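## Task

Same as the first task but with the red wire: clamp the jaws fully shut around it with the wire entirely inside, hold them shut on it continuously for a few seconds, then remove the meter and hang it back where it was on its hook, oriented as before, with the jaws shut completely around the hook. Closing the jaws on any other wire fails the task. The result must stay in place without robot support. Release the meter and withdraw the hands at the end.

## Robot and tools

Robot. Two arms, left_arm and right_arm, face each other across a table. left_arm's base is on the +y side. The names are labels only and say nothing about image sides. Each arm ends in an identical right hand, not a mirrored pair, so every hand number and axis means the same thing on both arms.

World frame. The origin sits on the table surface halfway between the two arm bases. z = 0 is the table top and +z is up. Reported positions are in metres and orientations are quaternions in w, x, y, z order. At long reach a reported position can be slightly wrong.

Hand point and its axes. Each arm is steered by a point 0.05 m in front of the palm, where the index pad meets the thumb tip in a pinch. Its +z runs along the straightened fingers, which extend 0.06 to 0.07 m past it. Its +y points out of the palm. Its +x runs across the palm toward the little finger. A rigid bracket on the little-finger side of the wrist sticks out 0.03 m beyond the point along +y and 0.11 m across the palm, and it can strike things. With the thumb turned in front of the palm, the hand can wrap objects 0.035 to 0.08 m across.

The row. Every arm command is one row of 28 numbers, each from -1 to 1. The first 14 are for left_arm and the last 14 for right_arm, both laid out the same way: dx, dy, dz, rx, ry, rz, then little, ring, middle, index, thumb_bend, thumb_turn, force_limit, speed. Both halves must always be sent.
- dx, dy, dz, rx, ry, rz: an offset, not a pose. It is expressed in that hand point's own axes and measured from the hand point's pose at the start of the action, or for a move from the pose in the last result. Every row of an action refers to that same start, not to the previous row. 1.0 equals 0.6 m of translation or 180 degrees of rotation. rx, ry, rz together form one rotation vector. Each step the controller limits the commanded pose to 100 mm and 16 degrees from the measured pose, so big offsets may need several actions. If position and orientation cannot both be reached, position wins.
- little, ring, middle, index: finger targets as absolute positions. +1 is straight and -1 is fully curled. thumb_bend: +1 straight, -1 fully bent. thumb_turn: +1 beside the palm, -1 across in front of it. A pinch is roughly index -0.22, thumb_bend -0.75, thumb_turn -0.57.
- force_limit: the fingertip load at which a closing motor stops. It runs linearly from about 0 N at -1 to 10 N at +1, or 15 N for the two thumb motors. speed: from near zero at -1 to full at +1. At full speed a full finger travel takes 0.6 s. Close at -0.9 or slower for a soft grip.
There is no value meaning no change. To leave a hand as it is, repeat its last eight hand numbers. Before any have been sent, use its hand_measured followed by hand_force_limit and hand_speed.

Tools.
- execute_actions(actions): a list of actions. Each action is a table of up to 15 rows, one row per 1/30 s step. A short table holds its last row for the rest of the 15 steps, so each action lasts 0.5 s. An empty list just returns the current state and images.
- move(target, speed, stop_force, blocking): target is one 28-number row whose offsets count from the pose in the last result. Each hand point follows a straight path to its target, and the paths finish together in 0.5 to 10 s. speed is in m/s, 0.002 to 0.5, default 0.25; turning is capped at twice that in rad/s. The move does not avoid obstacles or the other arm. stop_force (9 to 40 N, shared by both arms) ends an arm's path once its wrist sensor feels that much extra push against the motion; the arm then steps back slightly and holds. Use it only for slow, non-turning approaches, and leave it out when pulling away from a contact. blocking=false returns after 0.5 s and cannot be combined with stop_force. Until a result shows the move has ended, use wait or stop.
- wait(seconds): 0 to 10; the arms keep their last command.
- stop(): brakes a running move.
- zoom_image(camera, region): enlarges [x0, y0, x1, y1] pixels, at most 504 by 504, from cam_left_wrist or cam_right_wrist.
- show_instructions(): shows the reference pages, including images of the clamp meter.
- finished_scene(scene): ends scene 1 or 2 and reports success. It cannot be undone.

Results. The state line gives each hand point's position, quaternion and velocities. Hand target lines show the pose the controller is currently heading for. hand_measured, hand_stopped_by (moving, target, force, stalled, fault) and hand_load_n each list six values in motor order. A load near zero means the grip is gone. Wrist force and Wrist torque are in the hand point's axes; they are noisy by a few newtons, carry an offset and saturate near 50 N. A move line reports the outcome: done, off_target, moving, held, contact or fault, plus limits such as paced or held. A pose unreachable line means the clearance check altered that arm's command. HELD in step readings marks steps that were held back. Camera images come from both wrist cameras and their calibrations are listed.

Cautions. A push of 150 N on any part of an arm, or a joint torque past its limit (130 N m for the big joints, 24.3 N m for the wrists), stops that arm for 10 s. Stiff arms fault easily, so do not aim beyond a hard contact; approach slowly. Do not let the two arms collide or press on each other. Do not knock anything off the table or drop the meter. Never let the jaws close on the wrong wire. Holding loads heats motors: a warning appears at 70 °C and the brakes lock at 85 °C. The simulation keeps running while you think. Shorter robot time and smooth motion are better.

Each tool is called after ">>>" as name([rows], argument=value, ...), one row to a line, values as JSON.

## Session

>>> execute_actions(actions=[])

Scene clock: 0.00 s.
left_arm: end_effector_position=(+0.3086, +0.4204, +0.4766) hand_measured=(+1.000, +1.000, +1.000, +1.000, +1.000, +1.000) hand_load_n=(+0.0, +0.0, +0.0, +0.0, +0.0, +0.0) hand_stopped_by=(target, target, target, target, target, target) hand_force_limit=0.00 hand_speed=-0.80 end_effector_quat_wxyz=(+0.007, +0.386, +0.922, -0.022) end_effector_velocity=(+0.000, -0.000, -0.000) end_effector_angular_velocity=(+0.001, +0.001, +0.000) | right_arm: end_effector_position=(+0.1142, -0.2774, +0.4785) hand_measured=(+1.000, +1.000, +1.000, +1.000, +1.000, +1.000) hand_load_n=(+0.0, +0.0, +0.0, +0.0, +0.0, +0.0) hand_stopped_by=(target, target, target, target, target, target) hand_force_limit=0.00 hand_speed=-0.80 end_effector_quat_wxyz=(+0.001, -0.340, +0.940, -0.008) end_effector_velocity=(-0.000, -0.000, +0.000) end_effector_angular_velocity=(-0.000, -0.001, -0.001)
Joint positions: left_arm=[ 0.552 -1.751  1.356  1.927  1.596 -1.882] | right_arm=[-1.216 -1.744  1.355  1.959  1.588 -1.861]
Joint velocities: left_arm=[0.    0.001 0.    0.    0.    0.   ] | right_arm=[-0.    -0.001 -0.     0.     0.     0.001]
Wrist force (N, on the end effector, along its own x y z axes, offset not removed): no reading
Wrist torque (N m, same axes, about the end effector's origin, offset not removed): no reading
Hand target (left_arm): +0.309, +0.420, +0.477; +0.007, +0.386, +0.922, -0.022
Hand target (right_arm): +0.114, -0.277, +0.478; +0.001, -0.340, +0.940, -0.008
camera_calibration (this result's frames):
cam_left_wrist: T_world_to_cam=[[0.781348, 0.623398, -0.0294943, -0.4918], [0.51106, -0.611991, 0.60356, -0.191535], [0.358208, -0.486664, -0.796772, 0.600488], [0, 0, 0, 1]] pos_world=[0.267052, 0.481605, 0.57955]
cam_right_wrist: T_world_to_cam=[[-0.577118, 0.816592, -0.010619, 0.294891], [0.66448, 0.477094, 0.575193, -0.22562], [0.474764, 0.324898, -0.817949, 0.557896], [0, 0, 0, 1]] pos_world=[0.0552384, -0.314423, 0.589237]

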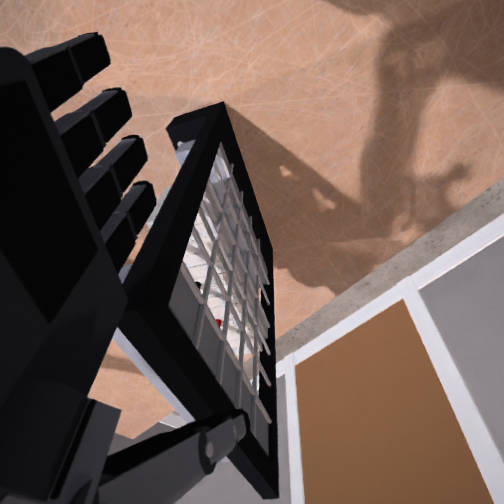

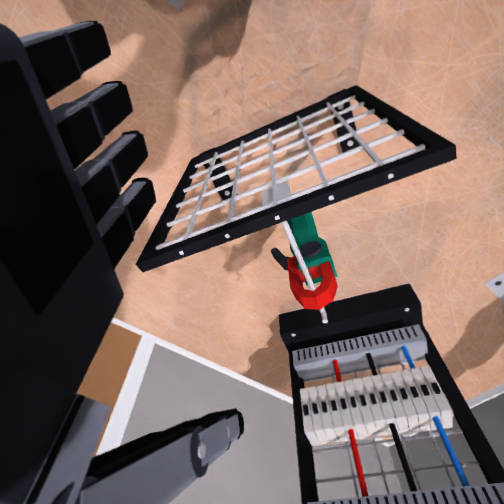

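>>> zoom_image(camera="cam_right_wrist", region=[240, 170, 400, 340])

>>> zoom_image(camera="cam_right_wrist", region=[264, 264, 504, 504])

>>> zoom_image(camera="cam_right_wrist", region=[130, 70, 470, 290])

Region (240, 170, 400, 340) of cam_right_wrist's 504x504 image, scaled by 2.965, with more detail than that image has; it fills the left 474 columns of this view, and the rest is white.

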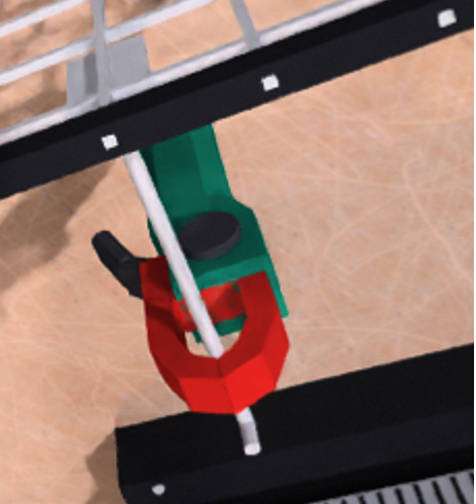

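Region (264, 264, 504, 504) of cam_right_wrist's 504x504 image, scaled by 2.100, with more detail than that image has.

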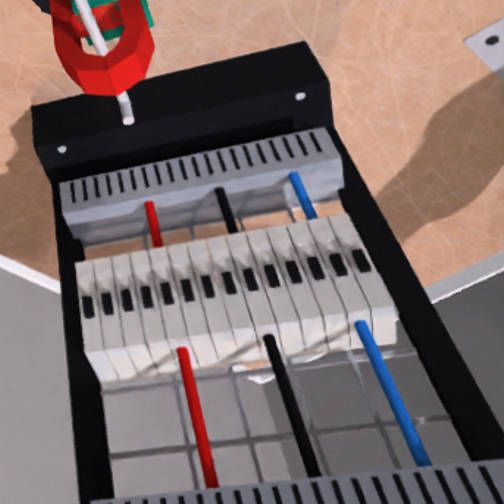

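Region (130, 70, 470, 290) of cam_right_wrist's 504x504 image, scaled by 1.482, with more detail than that image has; it fills the top 326 rows of this view, and the rest is white.

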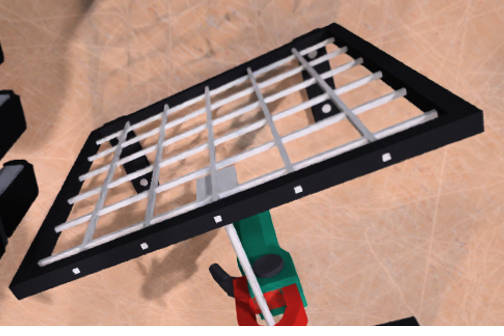

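>>> zoom_image(camera="cam_left_wrist", region=[90, 90, 310, 310])

>>> zoom_image(camera="cam_left_wrist", region=[90, 270, 324, 504])

Region (90, 90, 310, 310) of cam_left_wrist's 504x504 image, scaled by 2.291, with more detail than that image has.

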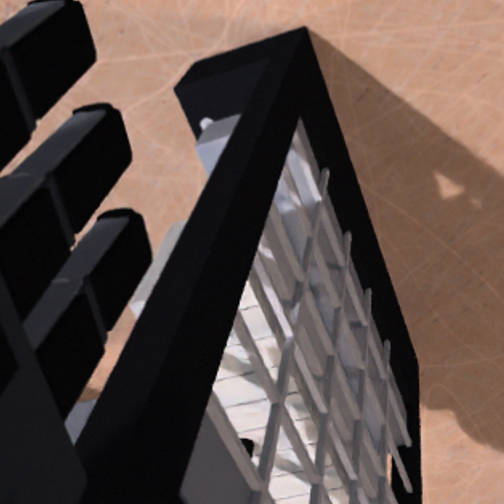

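Region (90, 270, 324, 504) of cam_left_wrist's 504x504 image, scaled by 2.154, with more detail than that image has.

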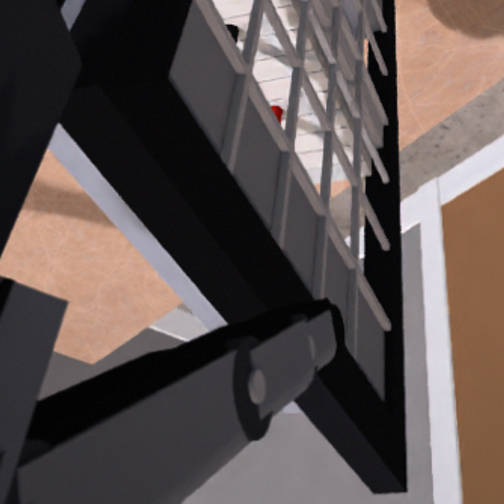

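>>> move(target=[-0.003, -0.4436, 0.0935, 0, -0.1, 0, 1, 1, 1, 1, 1, -1, 0.2, 1, -0.2927, -0.002, 0, 0, 0, -0.1167, 1, 1, 1, 1, 1, 1, 0, -0.8], speed=0.3)

Scene clock: 22.80 s.
left_arm: end_effector_position=(+0.1202, +0.2296, +0.4312) hand_measured=(+1.000, +1.000, +1.000, +1.000, +1.000, -1.000) hand_load_n=(+0.0, +0.0, +0.0, +0.0, +0.0, +0.0) hand_stopped_by=(target, target, target, target, target, target) hand_force_limit=0.20 hand_speed=1.00 end_effector_quat_wxyz=(+0.153, +0.377, +0.910, -0.083) end_effector_velocity=(-0.001, -0.002, -0.000) end_effector_angular_velocity=(-0.003, -0.009, +0.003) | right_arm: end_effector_position=(+0.2497, -0.1661, +0.4774) hand_measured=(+1.000, +1.000, +1.000, +1.000, +1.000, +1.000) hand_load_n=(+0.0, +0.0, +0.0, +0.0, +0.0, +0.0) hand_stopped_by=(target, target, target, target, target, target) hand_force_limit=0.00 hand_speed=-0.80 end_effector_quat_wxyz=(-0.001, -0.506, +0.863, -0.008) end_effector_velocity=(+0.001, +0.001, +0.001) end_effector_angular_velocity=(-0.002, +0.001, +0.005)
Joint positions: left_arm=[-0.647 -1.751  1.538  1.727  1.226 -3.077] | right_arm=[-1.091 -1.216  0.774  2.013  1.587 -2.102]
Joint velocities: left_arm=[-0.007  0.004  0.002  0.001 -0.009 -0.01 ] | right_arm=[ 0.003  0.009 -0.015  0.008  0.001 -0.002]
Wrist force (N, on the end effector, along its own x y z axes, offset not removed): left_arm=[-4.2 1.0 -5.6] | right_arm=[1.8 -2.2 1.0]
Wrist torque (N m, same axes, about the end effector's origin, offset not removed): left_arm=[0.35 0.81 -0.30] | right_arm=[-0.38 -0.29 -0.15]
Hand target (left_arm): +0.120, +0.229, +0.431; +0.153, +0.377, +0.910, -0.083
Hand target (right_arm): +0.250, -0.166, +0.477; -0.001, -0.506, +0.863, -0.008
Off the commanded pose (left_arm): 0.001 m, 0 deg.
Off the commanded pose (right_arm): 0.000 m, 0 deg.
move: done
camera_calibration (this result's frames):
cam_left_wrist: T_world_to_cam=[[0.777401, 0.628997, 0.00317563, -0.241926], [0.356605, -0.444889, 0.821527, -0.298448], [0.518151, -0.637524, -0.570161, 0.456702], [0, 0, 0, 1]] pos_world=[0.0578613, 0.310553, 0.506345]
cam_right_wrist: T_world_to_cam=[[-0.831306, 0.555751, -0.00850184, 0.301353], [0.452322, 0.685326, 0.57073, -0.278519], [0.32301, 0.470605, -0.821094, 0.520089], [0, 0, 0, 1]] pos_world=[0.208503, -0.221357, 0.588563]

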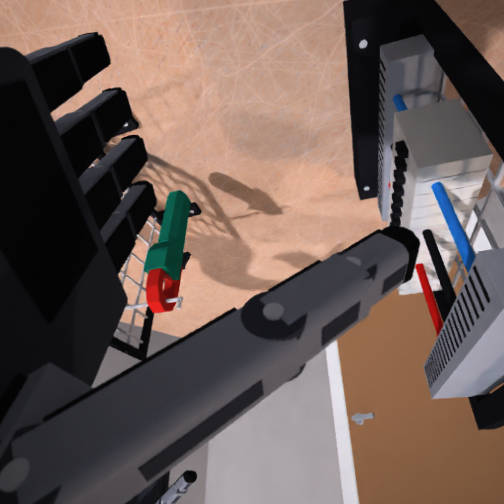

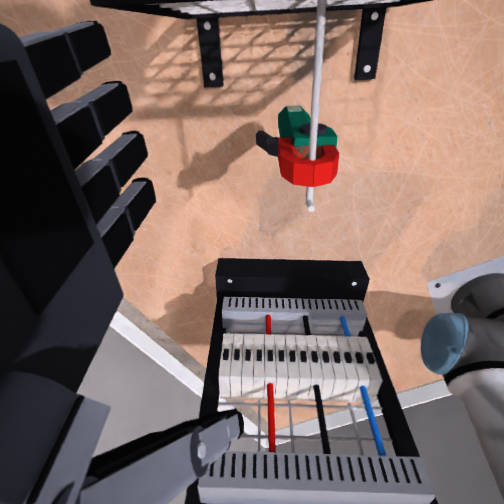

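>>> zoom_image(camera="cam_right_wrist", region=[240, 90, 380, 230])

>>> zoom_image(camera="cam_left_wrist", region=[110, 180, 250, 320])

>>> zoom_image(camera="cam_left_wrist", region=[344, 150, 504, 410])

Region (240, 90, 380, 230) of cam_right_wrist's 504x504 image, scaled by 3.600, with more detail than that image has.

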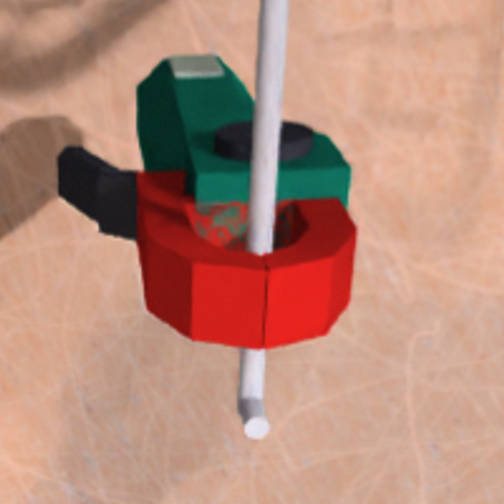

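Region (110, 180, 250, 320) of cam_left_wrist's 504x504 image, scaled by 3.600, with more detail than that image has.

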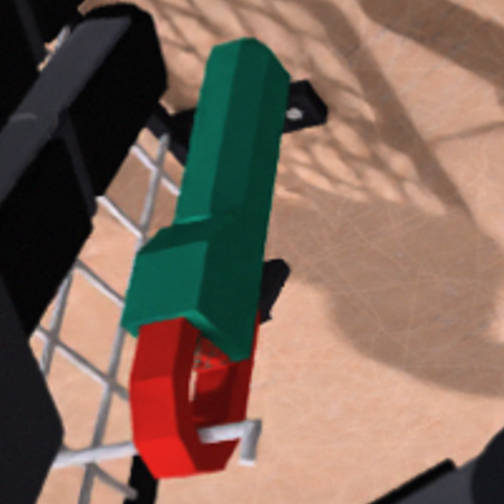

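Region (344, 150, 504, 410) of cam_left_wrist's 504x504 image, scaled by 1.938, with more detail than that image has; it fills the left 310 columns of this view, and the rest is white.

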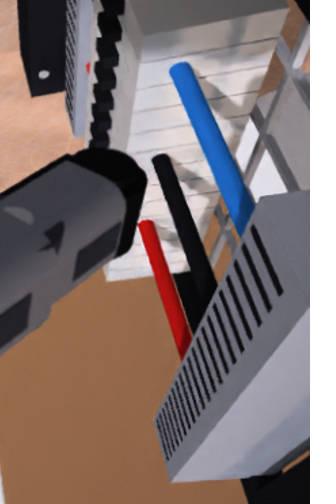

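>>> move(target=[-0.2016, -0.2792, 0.4726, 0.0446, -0.3869, 0.0460, 1, 1, 1, 1, 1, -1, 0.2, 1, 0, 0, 0, 0, 0, 0, 1, 1, 1, 1, 1, 1, 0, -0.8], speed=0.3)

Scene clock: 30.93 s.
left_arm: end_effector_position=(+0.1419, -0.0429, +0.2117) hand_measured=(+1.000, +1.000, +1.000, +1.000, +1.000, -1.000) hand_load_n=(+0.0, +0.0, +0.0, +0.0, +0.0, +0.0) hand_stopped_by=(target, target, target, target, target, target) hand_force_limit=0.20 hand_speed=1.00 end_effector_quat_wxyz=(+0.622, +0.332, +0.626, -0.332) end_effector_velocity=(-0.001, -0.001, -0.001) end_effector_angular_velocity=(-0.013, -0.011, -0.007) | right_arm: end_effector_position=(+0.2497, -0.1661, +0.4774) hand_measured=(+1.000, +1.000, +1.000, +1.000, +1.000, +1.000) hand_load_n=(+0.0, +0.0, +0.0, +0.0, +0.0, +0.0) hand_stopped_by=(target, target, target, target, target, target) hand_force_limit=0.00 hand_speed=-0.80 end_effector_quat_wxyz=(-0.001, -0.506, +0.863, -0.008) end_effector_velocity=(-0.001, -0.000, +0.001) end_effector_angular_velocity=(+0.000, -0.001, +0.001)
Joint positions: left_arm=[-0.487 -1.304  2.139 -0.823  0.406 -1.584] | right_arm=[-1.091 -1.216  0.774  2.013  1.587 -2.102]
Joint velocities: left_arm=[ 0.002  0.002  0.017 -0.062  0.009  0.042] | right_arm=[ 0.001 -0.002  0.     0.     0.     0.   ]
Wrist force (N, on the end effector, along its own x y z axes, offset not removed): left_arm=[-1.5 0.0 -2.9] | right_arm=[-0.1 1.4 -3.2]
Wrist torque (N m, same axes, about the end effector's origin, offset not removed): left_arm=[0.08 0.46 -0.04] | right_arm=[0.18 0.27 -0.06]
Hand target (left_arm): +0.142, -0.043, +0.211; +0.623, +0.332, +0.625, -0.332
Hand target (right_arm): +0.250, -0.166, +0.477; -0.001, -0.506, +0.863, -0.008
Off the commanded pose (left_arm): 0.001 m, 0 deg.
Off the commanded pose (right_arm): 0.000 m, 0 deg.
move: done
camera_calibration (this result's frames):
cam_left_wrist: T_world_to_cam=[[0.823183, 0.558418, 0.102658, -0.117253], [-0.391425, 0.427177, 0.81505, -0.102155], [0.411285, -0.711118, 0.570224, -0.082851], [0, 0, 0, 1]] pos_world=[0.0906104, 0.0501977, 0.142542]
cam_right_wrist: T_world_to_cam=[[-0.831305, 0.555751, -0.00850195, 0.301353], [0.452322, 0.685326, 0.57073, -0.278519], [0.32301, 0.470606, -0.821094, 0.520088], [0, 0, 0, 1]] pos_world=[0.208503, -0.221357, 0.588563]

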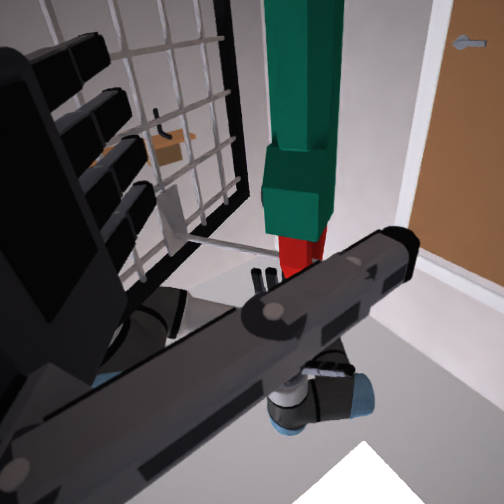

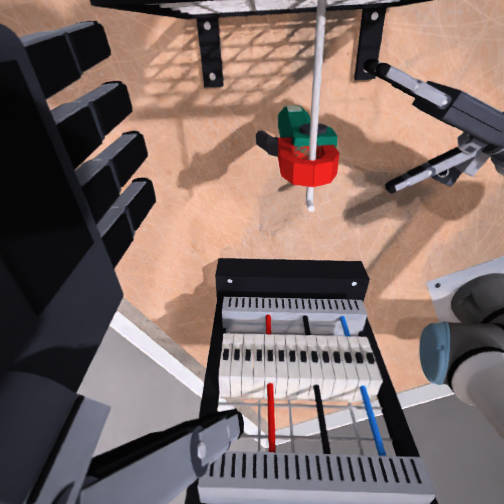

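>>> zoom_image(camera="cam_left_wrist", region=[200, 120, 370, 290])

>>> zoom_image(camera="cam_right_wrist", region=[250, 30, 504, 230])

Region (200, 120, 370, 290) of cam_left_wrist's 504x504 image, scaled by 2.965, with more detail than that image has.

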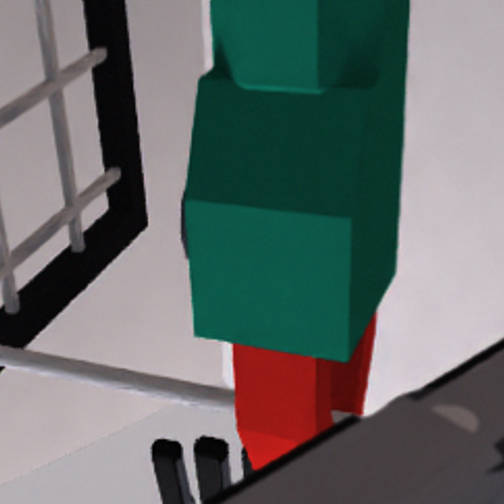

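Region (250, 30, 504, 230) of cam_right_wrist's 504x504 image, scaled by 1.984, with more detail than that image has; it fills the top 397 rows of this view, and the rest is white.

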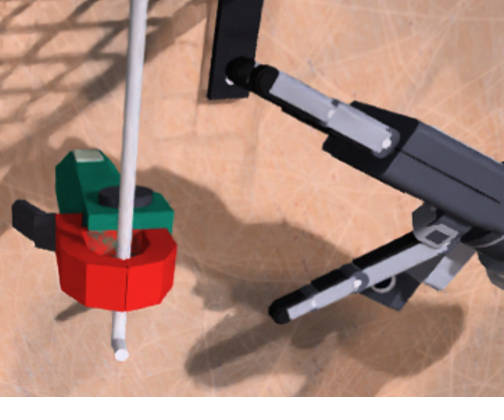

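>>> execute_actions(actions=[])

Scene clock: 33.57 s.
left_arm: end_effector_position=(+0.1419, -0.0430, +0.2115) hand_measured=(+1.000, +1.000, +1.000, +1.000, +1.000, -1.000) hand_load_n=(+0.0, +0.0, +0.0, +0.0, +0.0, +0.0) hand_stopped_by=(target, target, target, target, target, target) hand_force_limit=0.20 hand_speed=1.00 end_effector_quat_wxyz=(+0.623, +0.332, +0.625, -0.332) end_effector_velocity=(-0.000, -0.000, -0.000) end_effector_angular_velocity=(+0.001, -0.001, +0.000) | right_arm: end_effector_position=(+0.2497, -0.1661, +0.4774) hand_measured=(+1.000, +1.000, +1.000, +1.000, +1.000, +1.000) hand_load_n=(+0.0, +0.0, +0.0, +0.0, +0.0, +0.0) hand_stopped_by=(target, target, target, target, target, target) hand_force_limit=0.00 hand_speed=-0.80 end_effector_quat_wxyz=(-0.001, -0.506, +0.863, -0.008) end_effector_velocity=(+0.001, -0.000, -0.000) end_effector_angular_velocity=(-0.000, +0.000, -0.001)
Joint positions: left_arm=[-0.487 -1.304  2.141 -0.83   0.407 -1.579] | right_arm=[-1.091 -1.216  0.774  2.013  1.587 -2.102]
Joint velocities: left_arm=[-0.     0.001 -0.001 -0.    -0.     0.   ] | right_arm=[-0.002  0.    -0.     0.    -0.    -0.   ]
Wrist force (N, on the end effector, along its own x y z axes, offset not removed): left_arm=[-5.4 -5.5 -1.9] | right_arm=[-0.2 0.6 -2.8]
Wrist torque (N m, same axes, about the end effector's origin, offset not removed): left_arm=[-0.80 0.77 -0.56] | right_arm=[0.10 -0.03 -0.09]
Hand target (left_arm): +0.142, -0.043, +0.211; +0.623, +0.332, +0.625, -0.332
Hand target (right_arm): +0.250, -0.166, +0.477; -0.001, -0.506, +0.863, -0.008
Off the commanded pose (left_arm): 0.001 m, 0 deg.
Off the commanded pose (right_arm): 0.000 m, 0 deg.
camera_calibration (this result's frames):
cam_left_wrist: T_world_to_cam=[[0.823398, 0.55801, 0.103149, -0.117331], [-0.3923, 0.42841, 0.813981, -0.10155], [0.41002, -0.710696, 0.57166, -0.0828722], [0, 0, 0, 1]] pos_world=[0.0907513, 0.05008, 0.142137]
cam_right_wrist: T_world_to_cam=[[-0.831305, 0.555751, -0.00850182, 0.301353], [0.452322, 0.685326, 0.57073, -0.278519], [0.32301, 0.470606, -0.821093, 0.520088], [0, 0, 0, 1]] pos_world=[0.208503, -0.221357, 0.588563]

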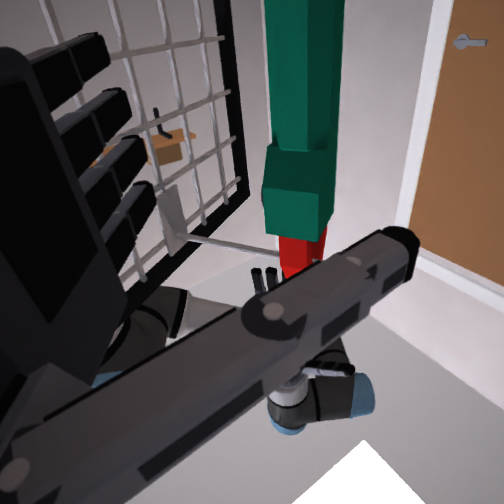

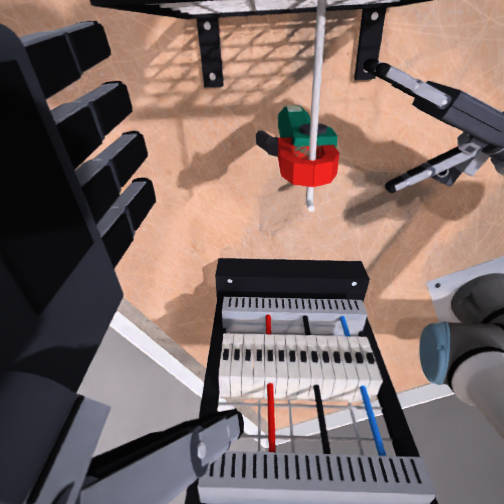

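>>> move(target=[0.0092, 0.1143, 0.2080, -0.1402, -0.0009, 0, 1, 1, 1, 1, 1, -1, 0.2, 1, 0, 0, 0, 0, 0, 0, 1, 1, 1, 1, 1, 1, 0, -0.8], speed=0.15)

>>> zoom_image(camera="cam_right_wrist", region=[190, 50, 400, 230])

>>> zoom_image(camera="cam_left_wrist", region=[150, 334, 350, 504])

Scene clock: 36.40 s.
left_arm: end_effector_position=(+0.2678, -0.1081, +0.2054) hand_measured=(+1.000, +1.000, +1.000, +1.000, +1.000, -1.000) hand_load_n=(+0.0, +0.0, +0.0, +0.0, +0.0, +0.0) hand_stopped_by=(target, target, target, target, target, target) hand_force_limit=0.20 hand_speed=1.00 end_effector_quat_wxyz=(+0.681, +0.188, +0.682, -0.188) end_effector_velocity=(+0.002, -0.001, -0.001) end_effector_angular_velocity=(+0.003, +0.002, +0.006) | right_arm: end_effector_position=(+0.2497, -0.1661, +0.4774) hand_measured=(+1.000, +1.000, +1.000, +1.000, +1.000, +1.000) hand_load_n=(+0.0, +0.0, +0.0, +0.0, +0.0, +0.0) hand_stopped_by=(target, target, target, target, target, target) hand_force_limit=0.00 hand_speed=-0.80 end_effector_quat_wxyz=(-0.001, -0.506, +0.863, -0.008) end_effector_velocity=(+0.000, +0.001, -0.001) end_effector_angular_velocity=(+0.000, +0.000, +0.003)
Joint positions: left_arm=[-0.197 -1.004  1.683 -0.676  0.257 -1.575] | right_arm=[-1.091 -1.216  0.774  2.013  1.587 -2.102]
Joint velocities: left_arm=[ 0.003  0.008 -0.013  0.02  -0.002 -0.012] | right_arm=[ 0.     0.001 -0.    -0.001 -0.001 -0.002]
Wrist force (N, on the end effector, along its own x y z axes, offset not removed): left_arm=[-1.9 -1.9 -2.4] | right_arm=[0.1 -1.3 -0.2]
Wrist torque (N m, same axes, about the end effector's origin, offset not removed): left_arm=[-0.27 0.34 -0.12] | right_arm=[-0.23 0.09 -0.05]
Hand target (left_arm): +0.268, -0.108, +0.205; +0.681, +0.188, +0.682, -0.188
Hand target (right_arm): +0.250, -0.166, +0.477; -0.001, -0.506, +0.863, -0.008
Off the commanded pose (left_arm): 0.001 m, 0 deg.
Off the commanded pose (right_arm): 0.000 m, 0 deg.
move: done
camera_calibration (this result's frames):
cam_left_wrist: T_world_to_cam=[[0.507293, 0.855508, 0.10373, -0.0673274], [-0.539097, 0.221131, 0.812696, -0.00212653], [0.67233, -0.468196, 0.57338, -0.221766], [0, 0, 0, 1]] pos_world=[0.182108, -0.0457606, 0.135868]
cam_right_wrist: T_world_to_cam=[[-0.831305, 0.555751, -0.00850202, 0.301353], [0.452322, 0.685326, 0.57073, -0.278519], [0.32301, 0.470606, -0.821094, 0.520088], [0, 0, 0, 1]] pos_world=[0.208503, -0.221357, 0.588563]

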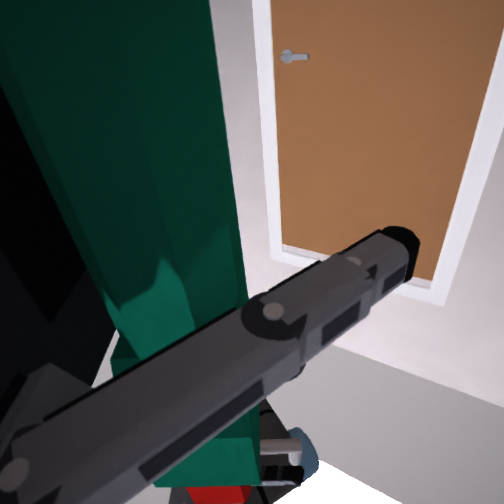

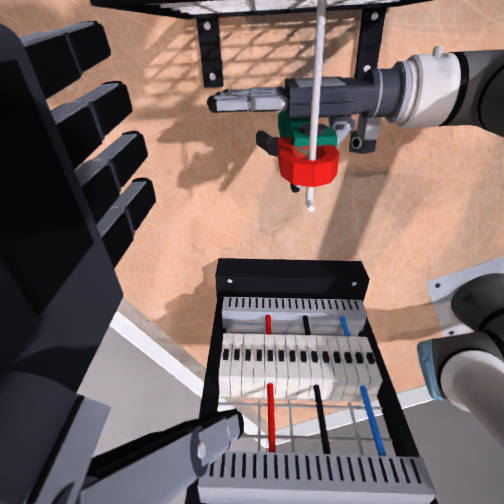

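Region (190, 50, 400, 230) of cam_right_wrist's 504x504 image, scaled by 2.400, with more detail than that image has; it fills the top 432 rows of this view, and the rest is white.

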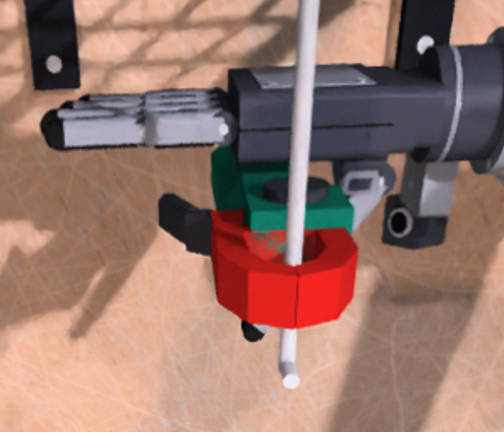

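Region (150, 334, 350, 504) of cam_left_wrist's 504x504 image, scaled by 2.520, with more detail than that image has; it fills the top 428 rows of this view, and the rest is white.

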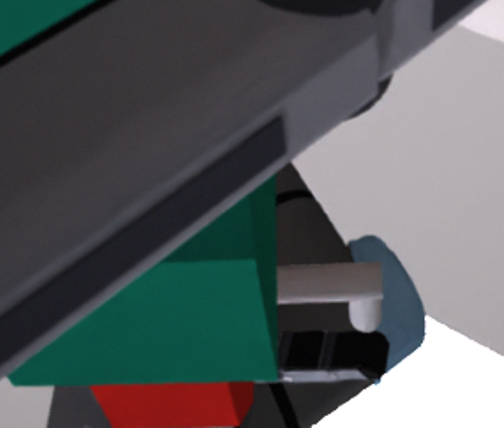

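>>> execute_actions([
  [[-0.0014,0.0014,0.003,0,0,0,-0.6,-0.6,0.3,0.45,0.6,-1,0.2,-0.3,0,0,0,0,0,0,1,1,1,1,1,1,0,-0.8],[-0.0028,0.0028,0.006,0,0,0,-0.6,-0.6,0.3,0.45,0.6,-1,0.2,-0.3,0,0,0,0,0,0,1,1,1,1,1,1,0,-0.8],[-0.0042,0.0045,0.009,0,0,0,-0.6,-0.6,0.3,0.45,0.6,-1,0.2,-0.3,0,0,0,0,0,0,1,1,1,1,1,1,0,-0.8],[-0.0056,0.0062,0.012,0,0,0,-0.6,-0.6,0.3,0.45,0.6,-1,0.2,-0.3,0,0,0,0,0,0,1,1,1,1,1,1,0,-0.8],[-0.007,0.008,0.015,0,0,0,-0.6,-0.6,0.3,0.45,0.6,-1,0.2,-0.3,0,0,0,0,0,0,1,1,1,1,1,1,0,-0.8],[-0.0085,0.010,0.0185,0,0,0,-0.6,-0.6,0.3,0.45,0.6,-1,0.2,-0.3,0,0,0,0,0,0,1,1,1,1,1,1,0,-0.8]],
  [[-0.0004,0.0005,0.0009,0,0,0,-0.6,-0.6,0.3,0.45,-1,-1,0.2,-0.5,0,0,0,0,0,0,1,1,1,1,1,1,0,-0.8]],
  [[0,0,0,0,0,0,-0.6,-0.6,0.3,0.45,-1,-1,0.2,0,0,0,0,0,0,0,1,1,1,1,1,1,0,-0.8]],
  [[0,0,0,0,0,0,-1,-1,0.3,0.45,-1,-1,0.3,-0.7,0,0,0,0,0,0,1,1,1,1,1,1,0,-0.8]],
])

>>> zoom_image(camera="cam_right_wrist", region=[240, 90, 380, 230])

Scene clock: 40.67 s.
left_arm: end_effector_position=(+0.2805, -0.1087, +0.2105) hand_measured=(-0.794, -0.780, +0.300, +0.450, -0.018, -1.000) hand_load_n=(+11.0, +6.0, +0.0, +0.0, +10.5, +0.0) hand_stopped_by=(force, force, target, target, force, target) hand_force_limit=0.30 hand_speed=-0.70 end_effector_quat_wxyz=(+0.681, +0.188, +0.682, -0.188) end_effector_velocity=(+0.000, +0.000, -0.000) end_effector_angular_velocity=(-0.000, +0.000, +0.001) | right_arm: end_effector_position=(+0.2497, -0.1661, +0.4774) hand_measured=(+1.000, +1.000, +1.000, +1.000, +1.000, +1.000) hand_load_n=(+0.0, +0.0, +0.0, +0.0, +0.0, +0.0) hand_stopped_by=(target, target, target, target, target, target) hand_force_limit=0.00 hand_speed=-0.80 end_effector_quat_wxyz=(-0.001, -0.506, +0.863, -0.008) end_effector_velocity=(+0.000, -0.000, -0.000) end_effector_angular_velocity=(-0.001, +0.000, -0.000)
Joint positions: left_arm=[-0.174 -1.011  1.679 -0.665  0.28  -1.575] | right_arm=[-1.091 -1.216  0.774  2.013  1.587 -2.102]
Joint velocities: left_arm=[ 0.001 -0.     0.    -0.    -0.001  0.   ] | right_arm=[-0.     0.001 -0.     0.     0.    -0.   ]
Wrist force (N, on the end effector, along its own x y z axes, offset not removed): left_arm=[-3.0 3.0 -4.1] | right_arm=[-0.5 2.2 -2.4]
Wrist torque (N m, same axes, about the end effector's origin, offset not removed): left_arm=[0.61 0.08 -0.14] | right_arm=[0.38 0.02 0.06]
Hand target (left_arm): +0.281, -0.109, +0.211; +0.681, +0.188, +0.682, -0.188
Hand target (right_arm): +0.250, -0.166, +0.477; -0.001, -0.506, +0.863, -0.008
Off the commanded pose (left_arm): 0.000 m, 0 deg.
Off the commanded pose (right_arm): 0.000 m, 0 deg.
Step readings (end_effector_position; steps 1 to 15: 1st action; 16 to 30: 2nd action; 31 to 45: 3rd action; 46 to 60: 4th action):
0: left_arm (+0.2680, -0.1083, +0.2054) | right_arm (+0.2497, -0.1661, +0.4774)
1: left_arm (+0.2680, -0.1083, +0.2054) | right_arm (+0.2497, -0.1661, +0.4774)
2: left_arm (+0.2683, -0.1082, +0.2055) | right_arm (+0.2497, -0.1661, +0.4774)
4: left_arm (+0.2700, -0.1083, +0.2061) | right_arm (+0.2497, -0.1661, +0.4774)
8: left_arm (+0.2759, -0.1085, +0.2086) | right_arm (+0.2497, -0.1661, +0.4774)
15: left_arm (+0.2799, -0.1087, +0.2103) | right_arm (+0.2497, -0.1661, +0.4774)
16: left_arm (+0.2801, -0.1087, +0.2103) | right_arm (+0.2497, -0.1661, +0.4774)
17: left_arm (+0.2802, -0.1087, +0.2104) | right_arm (+0.2497, -0.1661, +0.4774)
19: left_arm (+0.2803, -0.1087, +0.2104) | right_arm (+0.2497, -0.1661, +0.4774)
23: left_arm (+0.2805, -0.1087, +0.2105) | right_arm (+0.2497, -0.1661, +0.4774)
30: left_arm (+0.2805, -0.1087, +0.2105) | right_arm (+0.2497, -0.1661, +0.4774)
31: left_arm (+0.2805, -0.1087, +0.2105) | right_arm (+0.2497, -0.1661, +0.4774)
32: left_arm (+0.2805, -0.1087, +0.2105) | right_arm (+0.2497, -0.1661, +0.4774)
34: left_arm (+0.2805, -0.1087, +0.2105) | right_arm (+0.2497, -0.1661, +0.4774)
38: left_arm (+0.2805, -0.1087, +0.2105) | right_arm (+0.2497, -0.1661, +0.4774)
45: left_arm (+0.2805, -0.1087, +0.2105) | right_arm (+0.2497, -0.1661, +0.4774)
46: left_arm (+0.2805, -0.1087, +0.2105) | right_arm (+0.2497, -0.1661, +0.4774)
47: left_arm (+0.2805, -0.1087, +0.2105) | right_arm (+0.2497, -0.1661, +0.4774)
49: left_arm (+0.2805, -0.1087, +0.2105) | right_arm (+0.2497, -0.1661, +0.4774)
53: left_arm (+0.2805, -0.1087, +0.2105) | right_arm (+0.2497, -0.1661, +0.4774)
60: end_effector_position above
camera_calibration (this result's frames):
cam_left_wrist: T_world_to_cam=[[0.507247, 0.855517, 0.103877, -0.0738599], [-0.539142, 0.220986, 0.812706, 0.000698652], [0.672328, -0.468247, 0.57334, -0.233479], [0, 0, 0, 1]] pos_world=[0.194816, -0.0462917, 0.140967]
cam_right_wrist: T_world_to_cam=[[-0.831305, 0.555751, -0.00850176, 0.301353], [0.452322, 0.685326, 0.57073, -0.278519], [0.32301, 0.470606, -0.821094, 0.520088], [0, 0, 0, 1]] pos_world=[0.208503, -0.221357, 0.588563]

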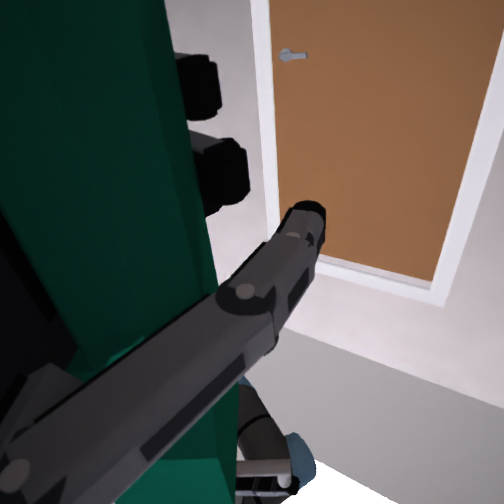

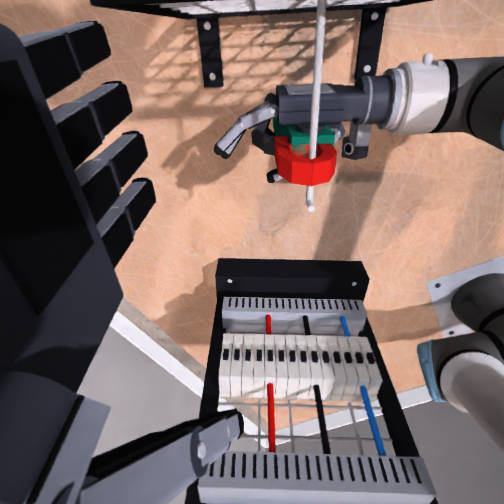

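Region (240, 90, 380, 230) of cam_right_wrist's 504x504 image, scaled by 3.600, with more detail than that image has.

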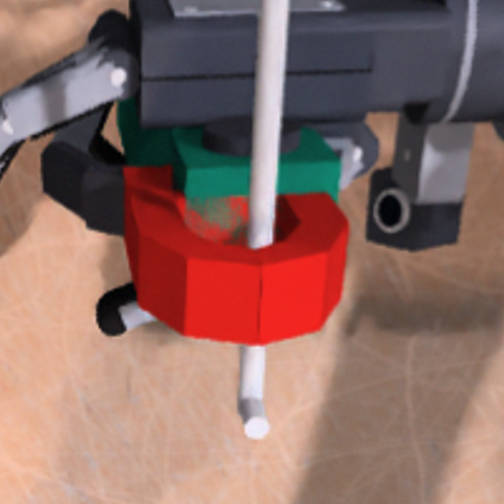

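>>> execute_actions(actions=[])

Scene clock: 41.90 s.
left_arm: end_effector_position=(+0.2805, -0.1087, +0.2105) hand_measured=(-0.794, -0.780, +0.300, +0.450, -0.018, -1.000) hand_load_n=(+11.0, +6.0, +0.0, +0.0, +10.5, +0.0) hand_stopped_by=(force, force, target, target, force, target) hand_force_limit=0.30 hand_speed=-0.70 end_effector_quat_wxyz=(+0.681, +0.188, +0.682, -0.188) end_effector_velocity=(+0.000, -0.000, +0.001) end_effector_angular_velocity=(-0.001, +0.000, +0.001) | right_arm: end_effector_position=(+0.2497, -0.1661, +0.4774) hand_measured=(+1.000, +1.000, +1.000, +1.000, +1.000, +1.000) hand_load_n=(+0.0, +0.0, +0.0, +0.0, +0.0, +0.0) hand_stopped_by=(target, target, target, target, target, target) hand_force_limit=0.00 hand_speed=-0.80 end_effector_quat_wxyz=(-0.001, -0.506, +0.863, -0.008) end_effector_velocity=(+0.001, -0.000, -0.000) end_effector_angular_velocity=(+0.000, +0.001, -0.002)
Joint positions: left_arm=[-0.174 -1.011  1.679 -0.665  0.28  -1.575] | right_arm=[-1.091 -1.216  0.774  2.013  1.587 -2.102]
Joint velocities: left_arm=[ 0.    -0.    -0.001  0.    -0.    -0.   ] | right_arm=[-0.002  0.001  0.    -0.    -0.001 -0.   ]
Wrist force (N, on the end effector, along its own x y z axes, offset not removed): left_arm=[-4.0 -4.3 -6.4] | right_arm=[0.8 -0.8 -4.0]
Wrist torque (N m, same axes, about the end effector's origin, offset not removed): left_arm=[-0.67 0.35 -0.23] | right_arm=[-0.14 -0.02 0.06]
Hand target (left_arm): +0.281, -0.109, +0.211; +0.681, +0.188, +0.682, -0.188
Hand target (right_arm): +0.250, -0.166, +0.477; -0.001, -0.506, +0.863, -0.008
Off the commanded pose (left_arm): 0.000 m, 0 deg.
Off the commanded pose (right_arm): 0.000 m, 0 deg.
camera_calibration (this result's frames):
cam_left_wrist: T_world_to_cam=[[0.507247, 0.855517, 0.103877, -0.0738599], [-0.539142, 0.220986, 0.812706, 0.000698642], [0.672328, -0.468247, 0.57334, -0.233479], [0, 0, 0, 1]] pos_world=[0.194816, -0.0462916, 0.140967]
cam_right_wrist: T_world_to_cam=[[-0.831305, 0.555751, -0.00850192, 0.301353], [0.452322, 0.685326, 0.57073, -0.278519], [0.32301, 0.470606, -0.821094, 0.520088], [0, 0, 0, 1]] pos_world=[0.208503, -0.221357, 0.588563]

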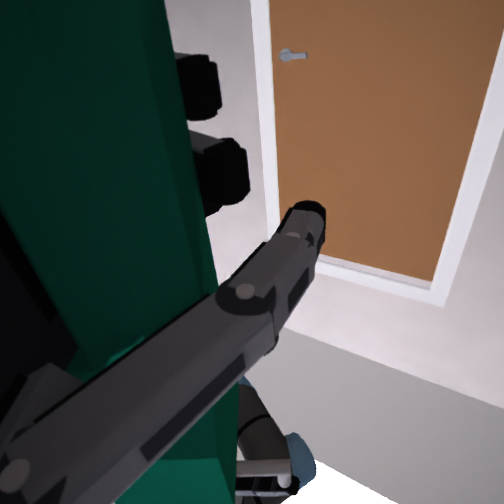

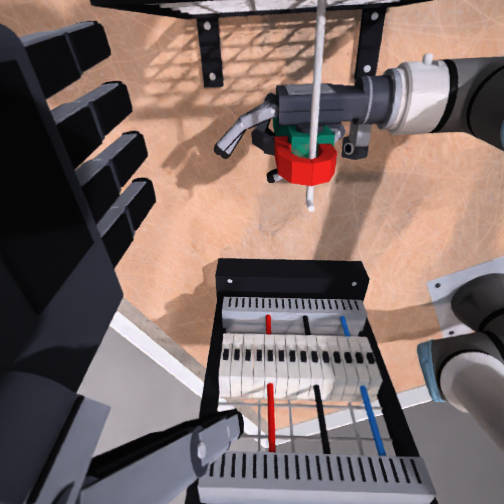

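>>> execute_actions([
  [[0,0,0,0,0,0,-1,-1,0.3,0.45,0.3,-1,0.3,-0.5,0,0,0,0,0,0,1,1,1,1,1,1,0,-0.8]],
  [[0,0,0,0,0,0,-0.98,-0.98,0.3,0.45,0.3,-1,0.4,-0.8,0,0,0,0,0,0,1,1,1,1,1,1,0,-0.8]],
])

>>> zoom_image(camera="cam_right_wrist", region=[200, 70, 400, 230])

Scene clock: 43.27 s.
left_arm: end_effector_position=(+0.2805, -0.1087, +0.2105) hand_measured=(-0.794, -0.788, +0.300, +0.450, +0.300, -1.000) hand_load_n=(+7.5, +7.0, +0.0, +0.0, +0.0, +0.0) hand_stopped_by=(force, force, target, target, moving, target) hand_force_limit=0.40 hand_speed=-0.80 end_effector_quat_wxyz=(+0.681, +0.188, +0.682, -0.188) end_effector_velocity=(-0.000, -0.000, -0.001) end_effector_angular_velocity=(+0.001, -0.000, -0.001) | right_arm: end_effector_position=(+0.2497, -0.1661, +0.4774) hand_measured=(+1.000, +1.000, +1.000, +1.000, +1.000, +1.000) hand_load_n=(+0.0, +0.0, +0.0, +0.0, +0.0, +0.0) hand_stopped_by=(target, target, target, target, target, target) hand_force_limit=0.00 hand_speed=-0.80 end_effector_quat_wxyz=(-0.001, -0.506, +0.863, -0.008) end_effector_velocity=(+0.000, +0.000, -0.000) end_effector_angular_velocity=(+0.001, +0.001, +0.001)
Joint positions: left_arm=[-0.174 -1.011  1.679 -0.665  0.28  -1.575] | right_arm=[-1.091 -1.216  0.774  2.013  1.587 -2.102]
Joint velocities: left_arm=[-0.     0.001 -0.    -0.     0.001  0.   ] | right_arm=[-0.     0.     0.    -0.    -0.001 -0.001]
Wrist force (N, on the end effector, along its own x y z axes, offset not removed): left_arm=[-2.3 -2.8 -3.0] | right_arm=[-0.9 -1.3 1.5]
Wrist torque (N m, same axes, about the end effector's origin, offset not removed): left_arm=[-0.11 0.94 -0.22] | right_arm=[-0.28 0.06 -0.17]
Hand target (left_arm): +0.281, -0.109, +0.211; +0.681, +0.188, +0.682, -0.188
Hand target (right_arm): +0.250, -0.166, +0.477; -0.001, -0.506, +0.863, -0.008
Off the commanded pose (left_arm): 0.000 m, 0 deg.
Off the commanded pose (right_arm): 0.000 m, 0 deg.
Step readings (end_effector_position; steps 1 to 15: 1st action; 16 to 30: 2nd action):
0: left_arm (+0.2805, -0.1087, +0.2105) | right_arm (+0.2497, -0.1661, +0.4774)
1: left_arm (+0.2805, -0.1087, +0.2105) | right_arm (+0.2497, -0.1661, +0.4774)
2: left_arm (+0.2805, -0.1087, +0.2105) | right_arm (+0.2497, -0.1661, +0.4774)
4: left_arm (+0.2805, -0.1087, +0.2105) | right_arm (+0.2497, -0.1661, +0.4774)
8: left_arm (+0.2805, -0.1087, +0.2105) | right_arm (+0.2497, -0.1661, +0.4774)
15: left_arm (+0.2805, -0.1087, +0.2105) | right_arm (+0.2497, -0.1661, +0.4774)
16: left_arm (+0.2805, -0.1087, +0.2105) | right_arm (+0.2497, -0.1661, +0.4774)
17: left_arm (+0.2805, -0.1087, +0.2105) | right_arm (+0.2497, -0.1661, +0.4774)
19: left_arm (+0.2805, -0.1087, +0.2105) | right_arm (+0.2497, -0.1661, +0.4774)
23: left_arm (+0.2805, -0.1087, +0.2105) | right_arm (+0.2497, -0.1661, +0.4774)
30: end_effector_position above
camera_calibration (this result's frames):
cam_left_wrist: T_world_to_cam=[[0.507247, 0.855517, 0.103877, -0.07386], [-0.539143, 0.220986, 0.812706, 0.000698639], [0.672328, -0.468247, 0.57334, -0.233479], [0, 0, 0, 1]] pos_world=[0.194816, -0.0462916, 0.140967]
cam_right_wrist: T_world_to_cam=[[-0.831306, 0.555751, -0.00850163, 0.301353], [0.452322, 0.685326, 0.57073, -0.278519], [0.32301, 0.470606, -0.821094, 0.520089], [0, 0, 0, 1]] pos_world=[0.208503, -0.221357, 0.588563]

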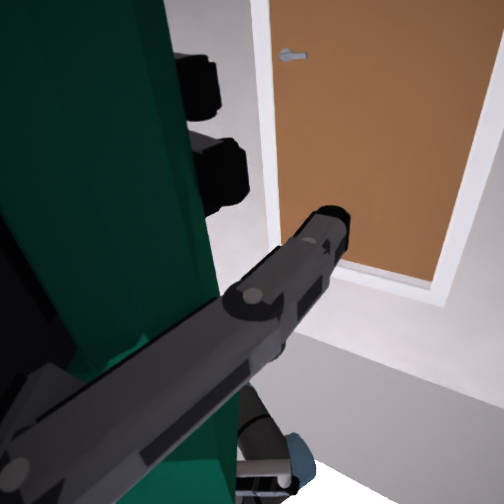

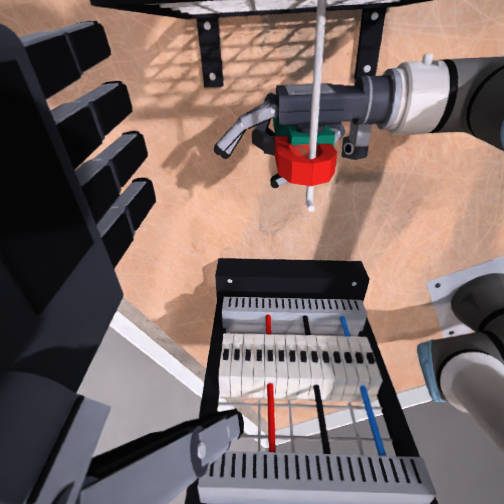

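Region (200, 70, 400, 230) of cam_right_wrist's 504x504 image, scaled by 2.520, with more detail than that image has; it fills the top 403 rows of this view, and the rest is white.

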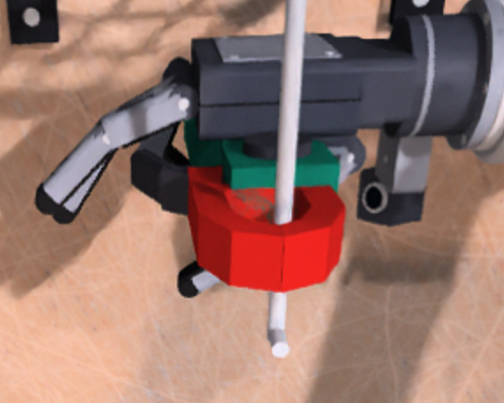

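>>> execute_actions([
  [[0,0,0,0,0,0,-0.5,-0.5,0.3,0.45,0.4,-1,0.3,-0.2,0,0,0,0,0,0,1,1,1,1,1,1,0,-0.8],[0,0,0,0,0,0,-0.5,-0.5,0.3,0.45,0.4,-1,0.3,-0.2,0,0,0,0,0,0,1,1,1,1,1,1,0,-0.8],[0,0,0,0,0,0,-0.5,-0.5,0.3,0.45,0.4,-1,0.3,-0.2,0,0,0,0,0,0,1,1,1,1,1,1,0,-0.8],[0,0,0,0,0,0,-0.5,-0.5,0.3,0.45,0.4,-1,0.3,-0.2,0,0,0,0,0,0,1,1,1,1,1,1,0,-0.8],[0,0,0.001,0,0,0,-0.5,-0.5,0.3,0.45,0.4,-1,0.3,-0.2,0,0,0,0,0,0,1,1,1,1,1,1,0,-0.8],[0,0,0.002,0,0,0,-0.5,-0.5,0.3,0.45,0.4,-1,0.3,-0.2,0,0,0,0,0,0,1,1,1,1,1,1,0,-0.8],[0,0,0.003,0,0,0,-0.5,-0.5,0.3,0.45,0.4,-1,0.3,-0.2,0,0,0,0,0,0,1,1,1,1,1,1,0,-0.8],[0,0,0.004,0,0,0,-0.5,-0.5,0.3,0.45,0.4,-1,0.3,-0.2,0,0,0,0,0,0,1,1,1,1,1,1,0,-0.8],[0,0,0.005,0,0,0,-0.5,-0.5,0.3,0.45,0.4,-1,0.3,-0.2,0,0,0,0,0,0,1,1,1,1,1,1,0,-0.8]],
])

>>> zoom_image(camera="cam_right_wrist", region=[240, 90, 380, 230])

Scene clock: 44.67 s.
left_arm: end_effector_position=(+0.2828, -0.1100, +0.2105) hand_measured=(-0.500, -0.500, +0.300, +0.450, +0.400, -1.000) hand_load_n=(+0.0, +0.0, +0.0, +0.0, +0.0, -1.0) hand_stopped_by=(target, target, target, target, target, target) hand_force_limit=0.30 hand_speed=-0.20 end_effector_quat_wxyz=(+0.681, +0.188, +0.682, -0.188) end_effector_velocity=(+0.002, -0.002, +0.000) end_effector_angular_velocity=(-0.000, +0.000, -0.002) | right_arm: end_effector_position=(+0.2497, -0.1661, +0.4774) hand_measured=(+1.000, +1.000, +1.000, +1.000, +1.000, +1.000) hand_load_n=(+0.0, +0.0, +0.0, +0.0, +0.0, +0.0) hand_stopped_by=(target, target, target, target, target, target) hand_force_limit=0.00 hand_speed=-0.80 end_effector_quat_wxyz=(-0.001, -0.506, +0.863, -0.008) end_effector_velocity=(-0.000, +0.000, +0.000) end_effector_angular_velocity=(-0.000, -0.001, +0.000)
Joint positions: left_arm=[-0.169 -1.008  1.674 -0.663  0.285 -1.575] | right_arm=[-1.091 -1.216  0.774  2.013  1.587 -2.102]
Joint velocities: left_arm=[ 0.006  0.003 -0.006  0.002  0.007  0.   ] | right_arm=[ 0.001 -0.001 -0.     0.     0.     0.001]
Wrist force (N, on the end effector, along its own x y z axes, offset not removed): left_arm=[-3.6 -0.5 -4.5] | right_arm=[1.2 0.3 1.4]
Wrist torque (N m, same axes, about the end effector's origin, offset not removed): left_arm=[0.06 0.95 -0.21] | right_arm=[-0.12 -0.33 0.14]
Hand target (left_arm): +0.283, -0.110, +0.211; +0.681, +0.188, +0.682, -0.188
Hand target (right_arm): +0.250, -0.166, +0.477; -0.001, -0.506, +0.863, -0.008
Off the commanded pose (left_arm): 0.000 m, 0 deg.
Off the commanded pose (right_arm): 0.000 m, 0 deg.
Step readings (end_effector_position):
0: left_arm (+0.2805, -0.1087, +0.2105) | right_arm (+0.2497, -0.1661, +0.4774)
1: left_arm (+0.2805, -0.1087, +0.2105) | right_arm (+0.2497, -0.1661, +0.4774)
2: left_arm (+0.2805, -0.1087, +0.2105) | right_arm (+0.2497, -0.1661, +0.4774)
4: left_arm (+0.2805, -0.1087, +0.2105) | right_arm (+0.2497, -0.1661, +0.4774)
8: left_arm (+0.2811, -0.1090, +0.2106) | right_arm (+0.2497, -0.1661, +0.4774)
15: end_effector_position above
camera_calibration (this result's frames):
cam_left_wrist: T_world_to_cam=[[0.507247, 0.855529, 0.103777, -0.073838], [-0.539112, 0.22106, 0.812706, 0.0022205], [0.672353, -0.46819, 0.573358, -0.235669], [0, 0, 0, 1]] pos_world=[0.197104, -0.0476583, 0.140981]
cam_right_wrist: T_world_to_cam=[[-0.831306, 0.555751, -0.00850172, 0.301353], [0.452322, 0.685326, 0.57073, -0.278519], [0.32301, 0.470606, -0.821094, 0.520089], [0, 0, 0, 1]] pos_world=[0.208503, -0.221357, 0.588563]

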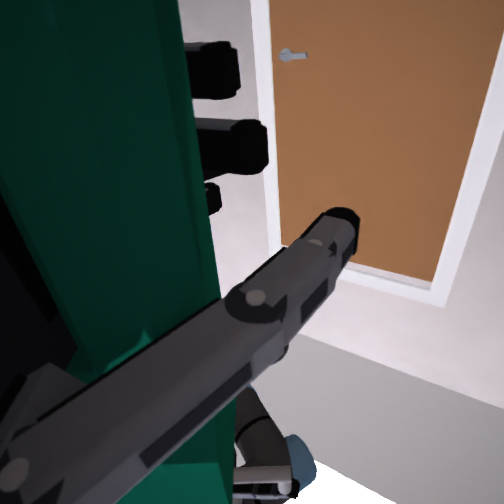

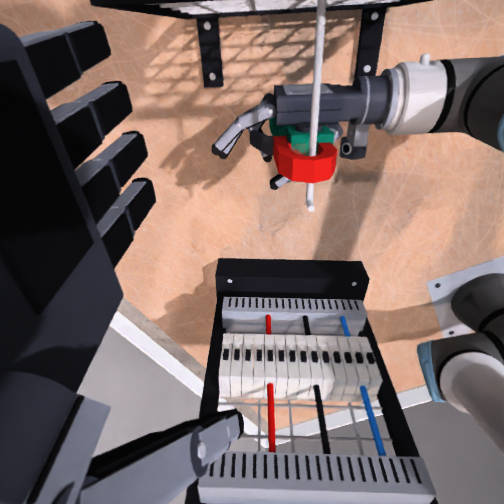

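Region (240, 90, 380, 230) of cam_right_wrist's 504x504 image, scaled by 3.600, with more detail than that image has.

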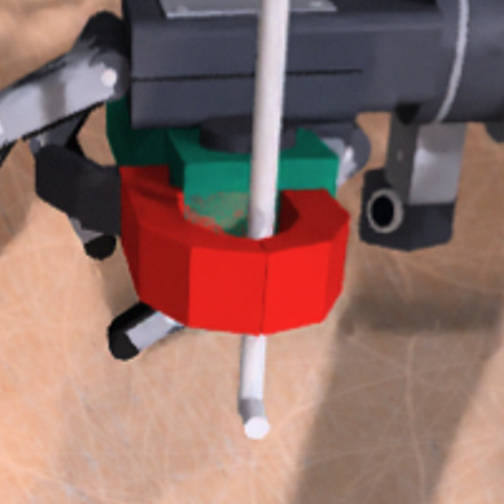

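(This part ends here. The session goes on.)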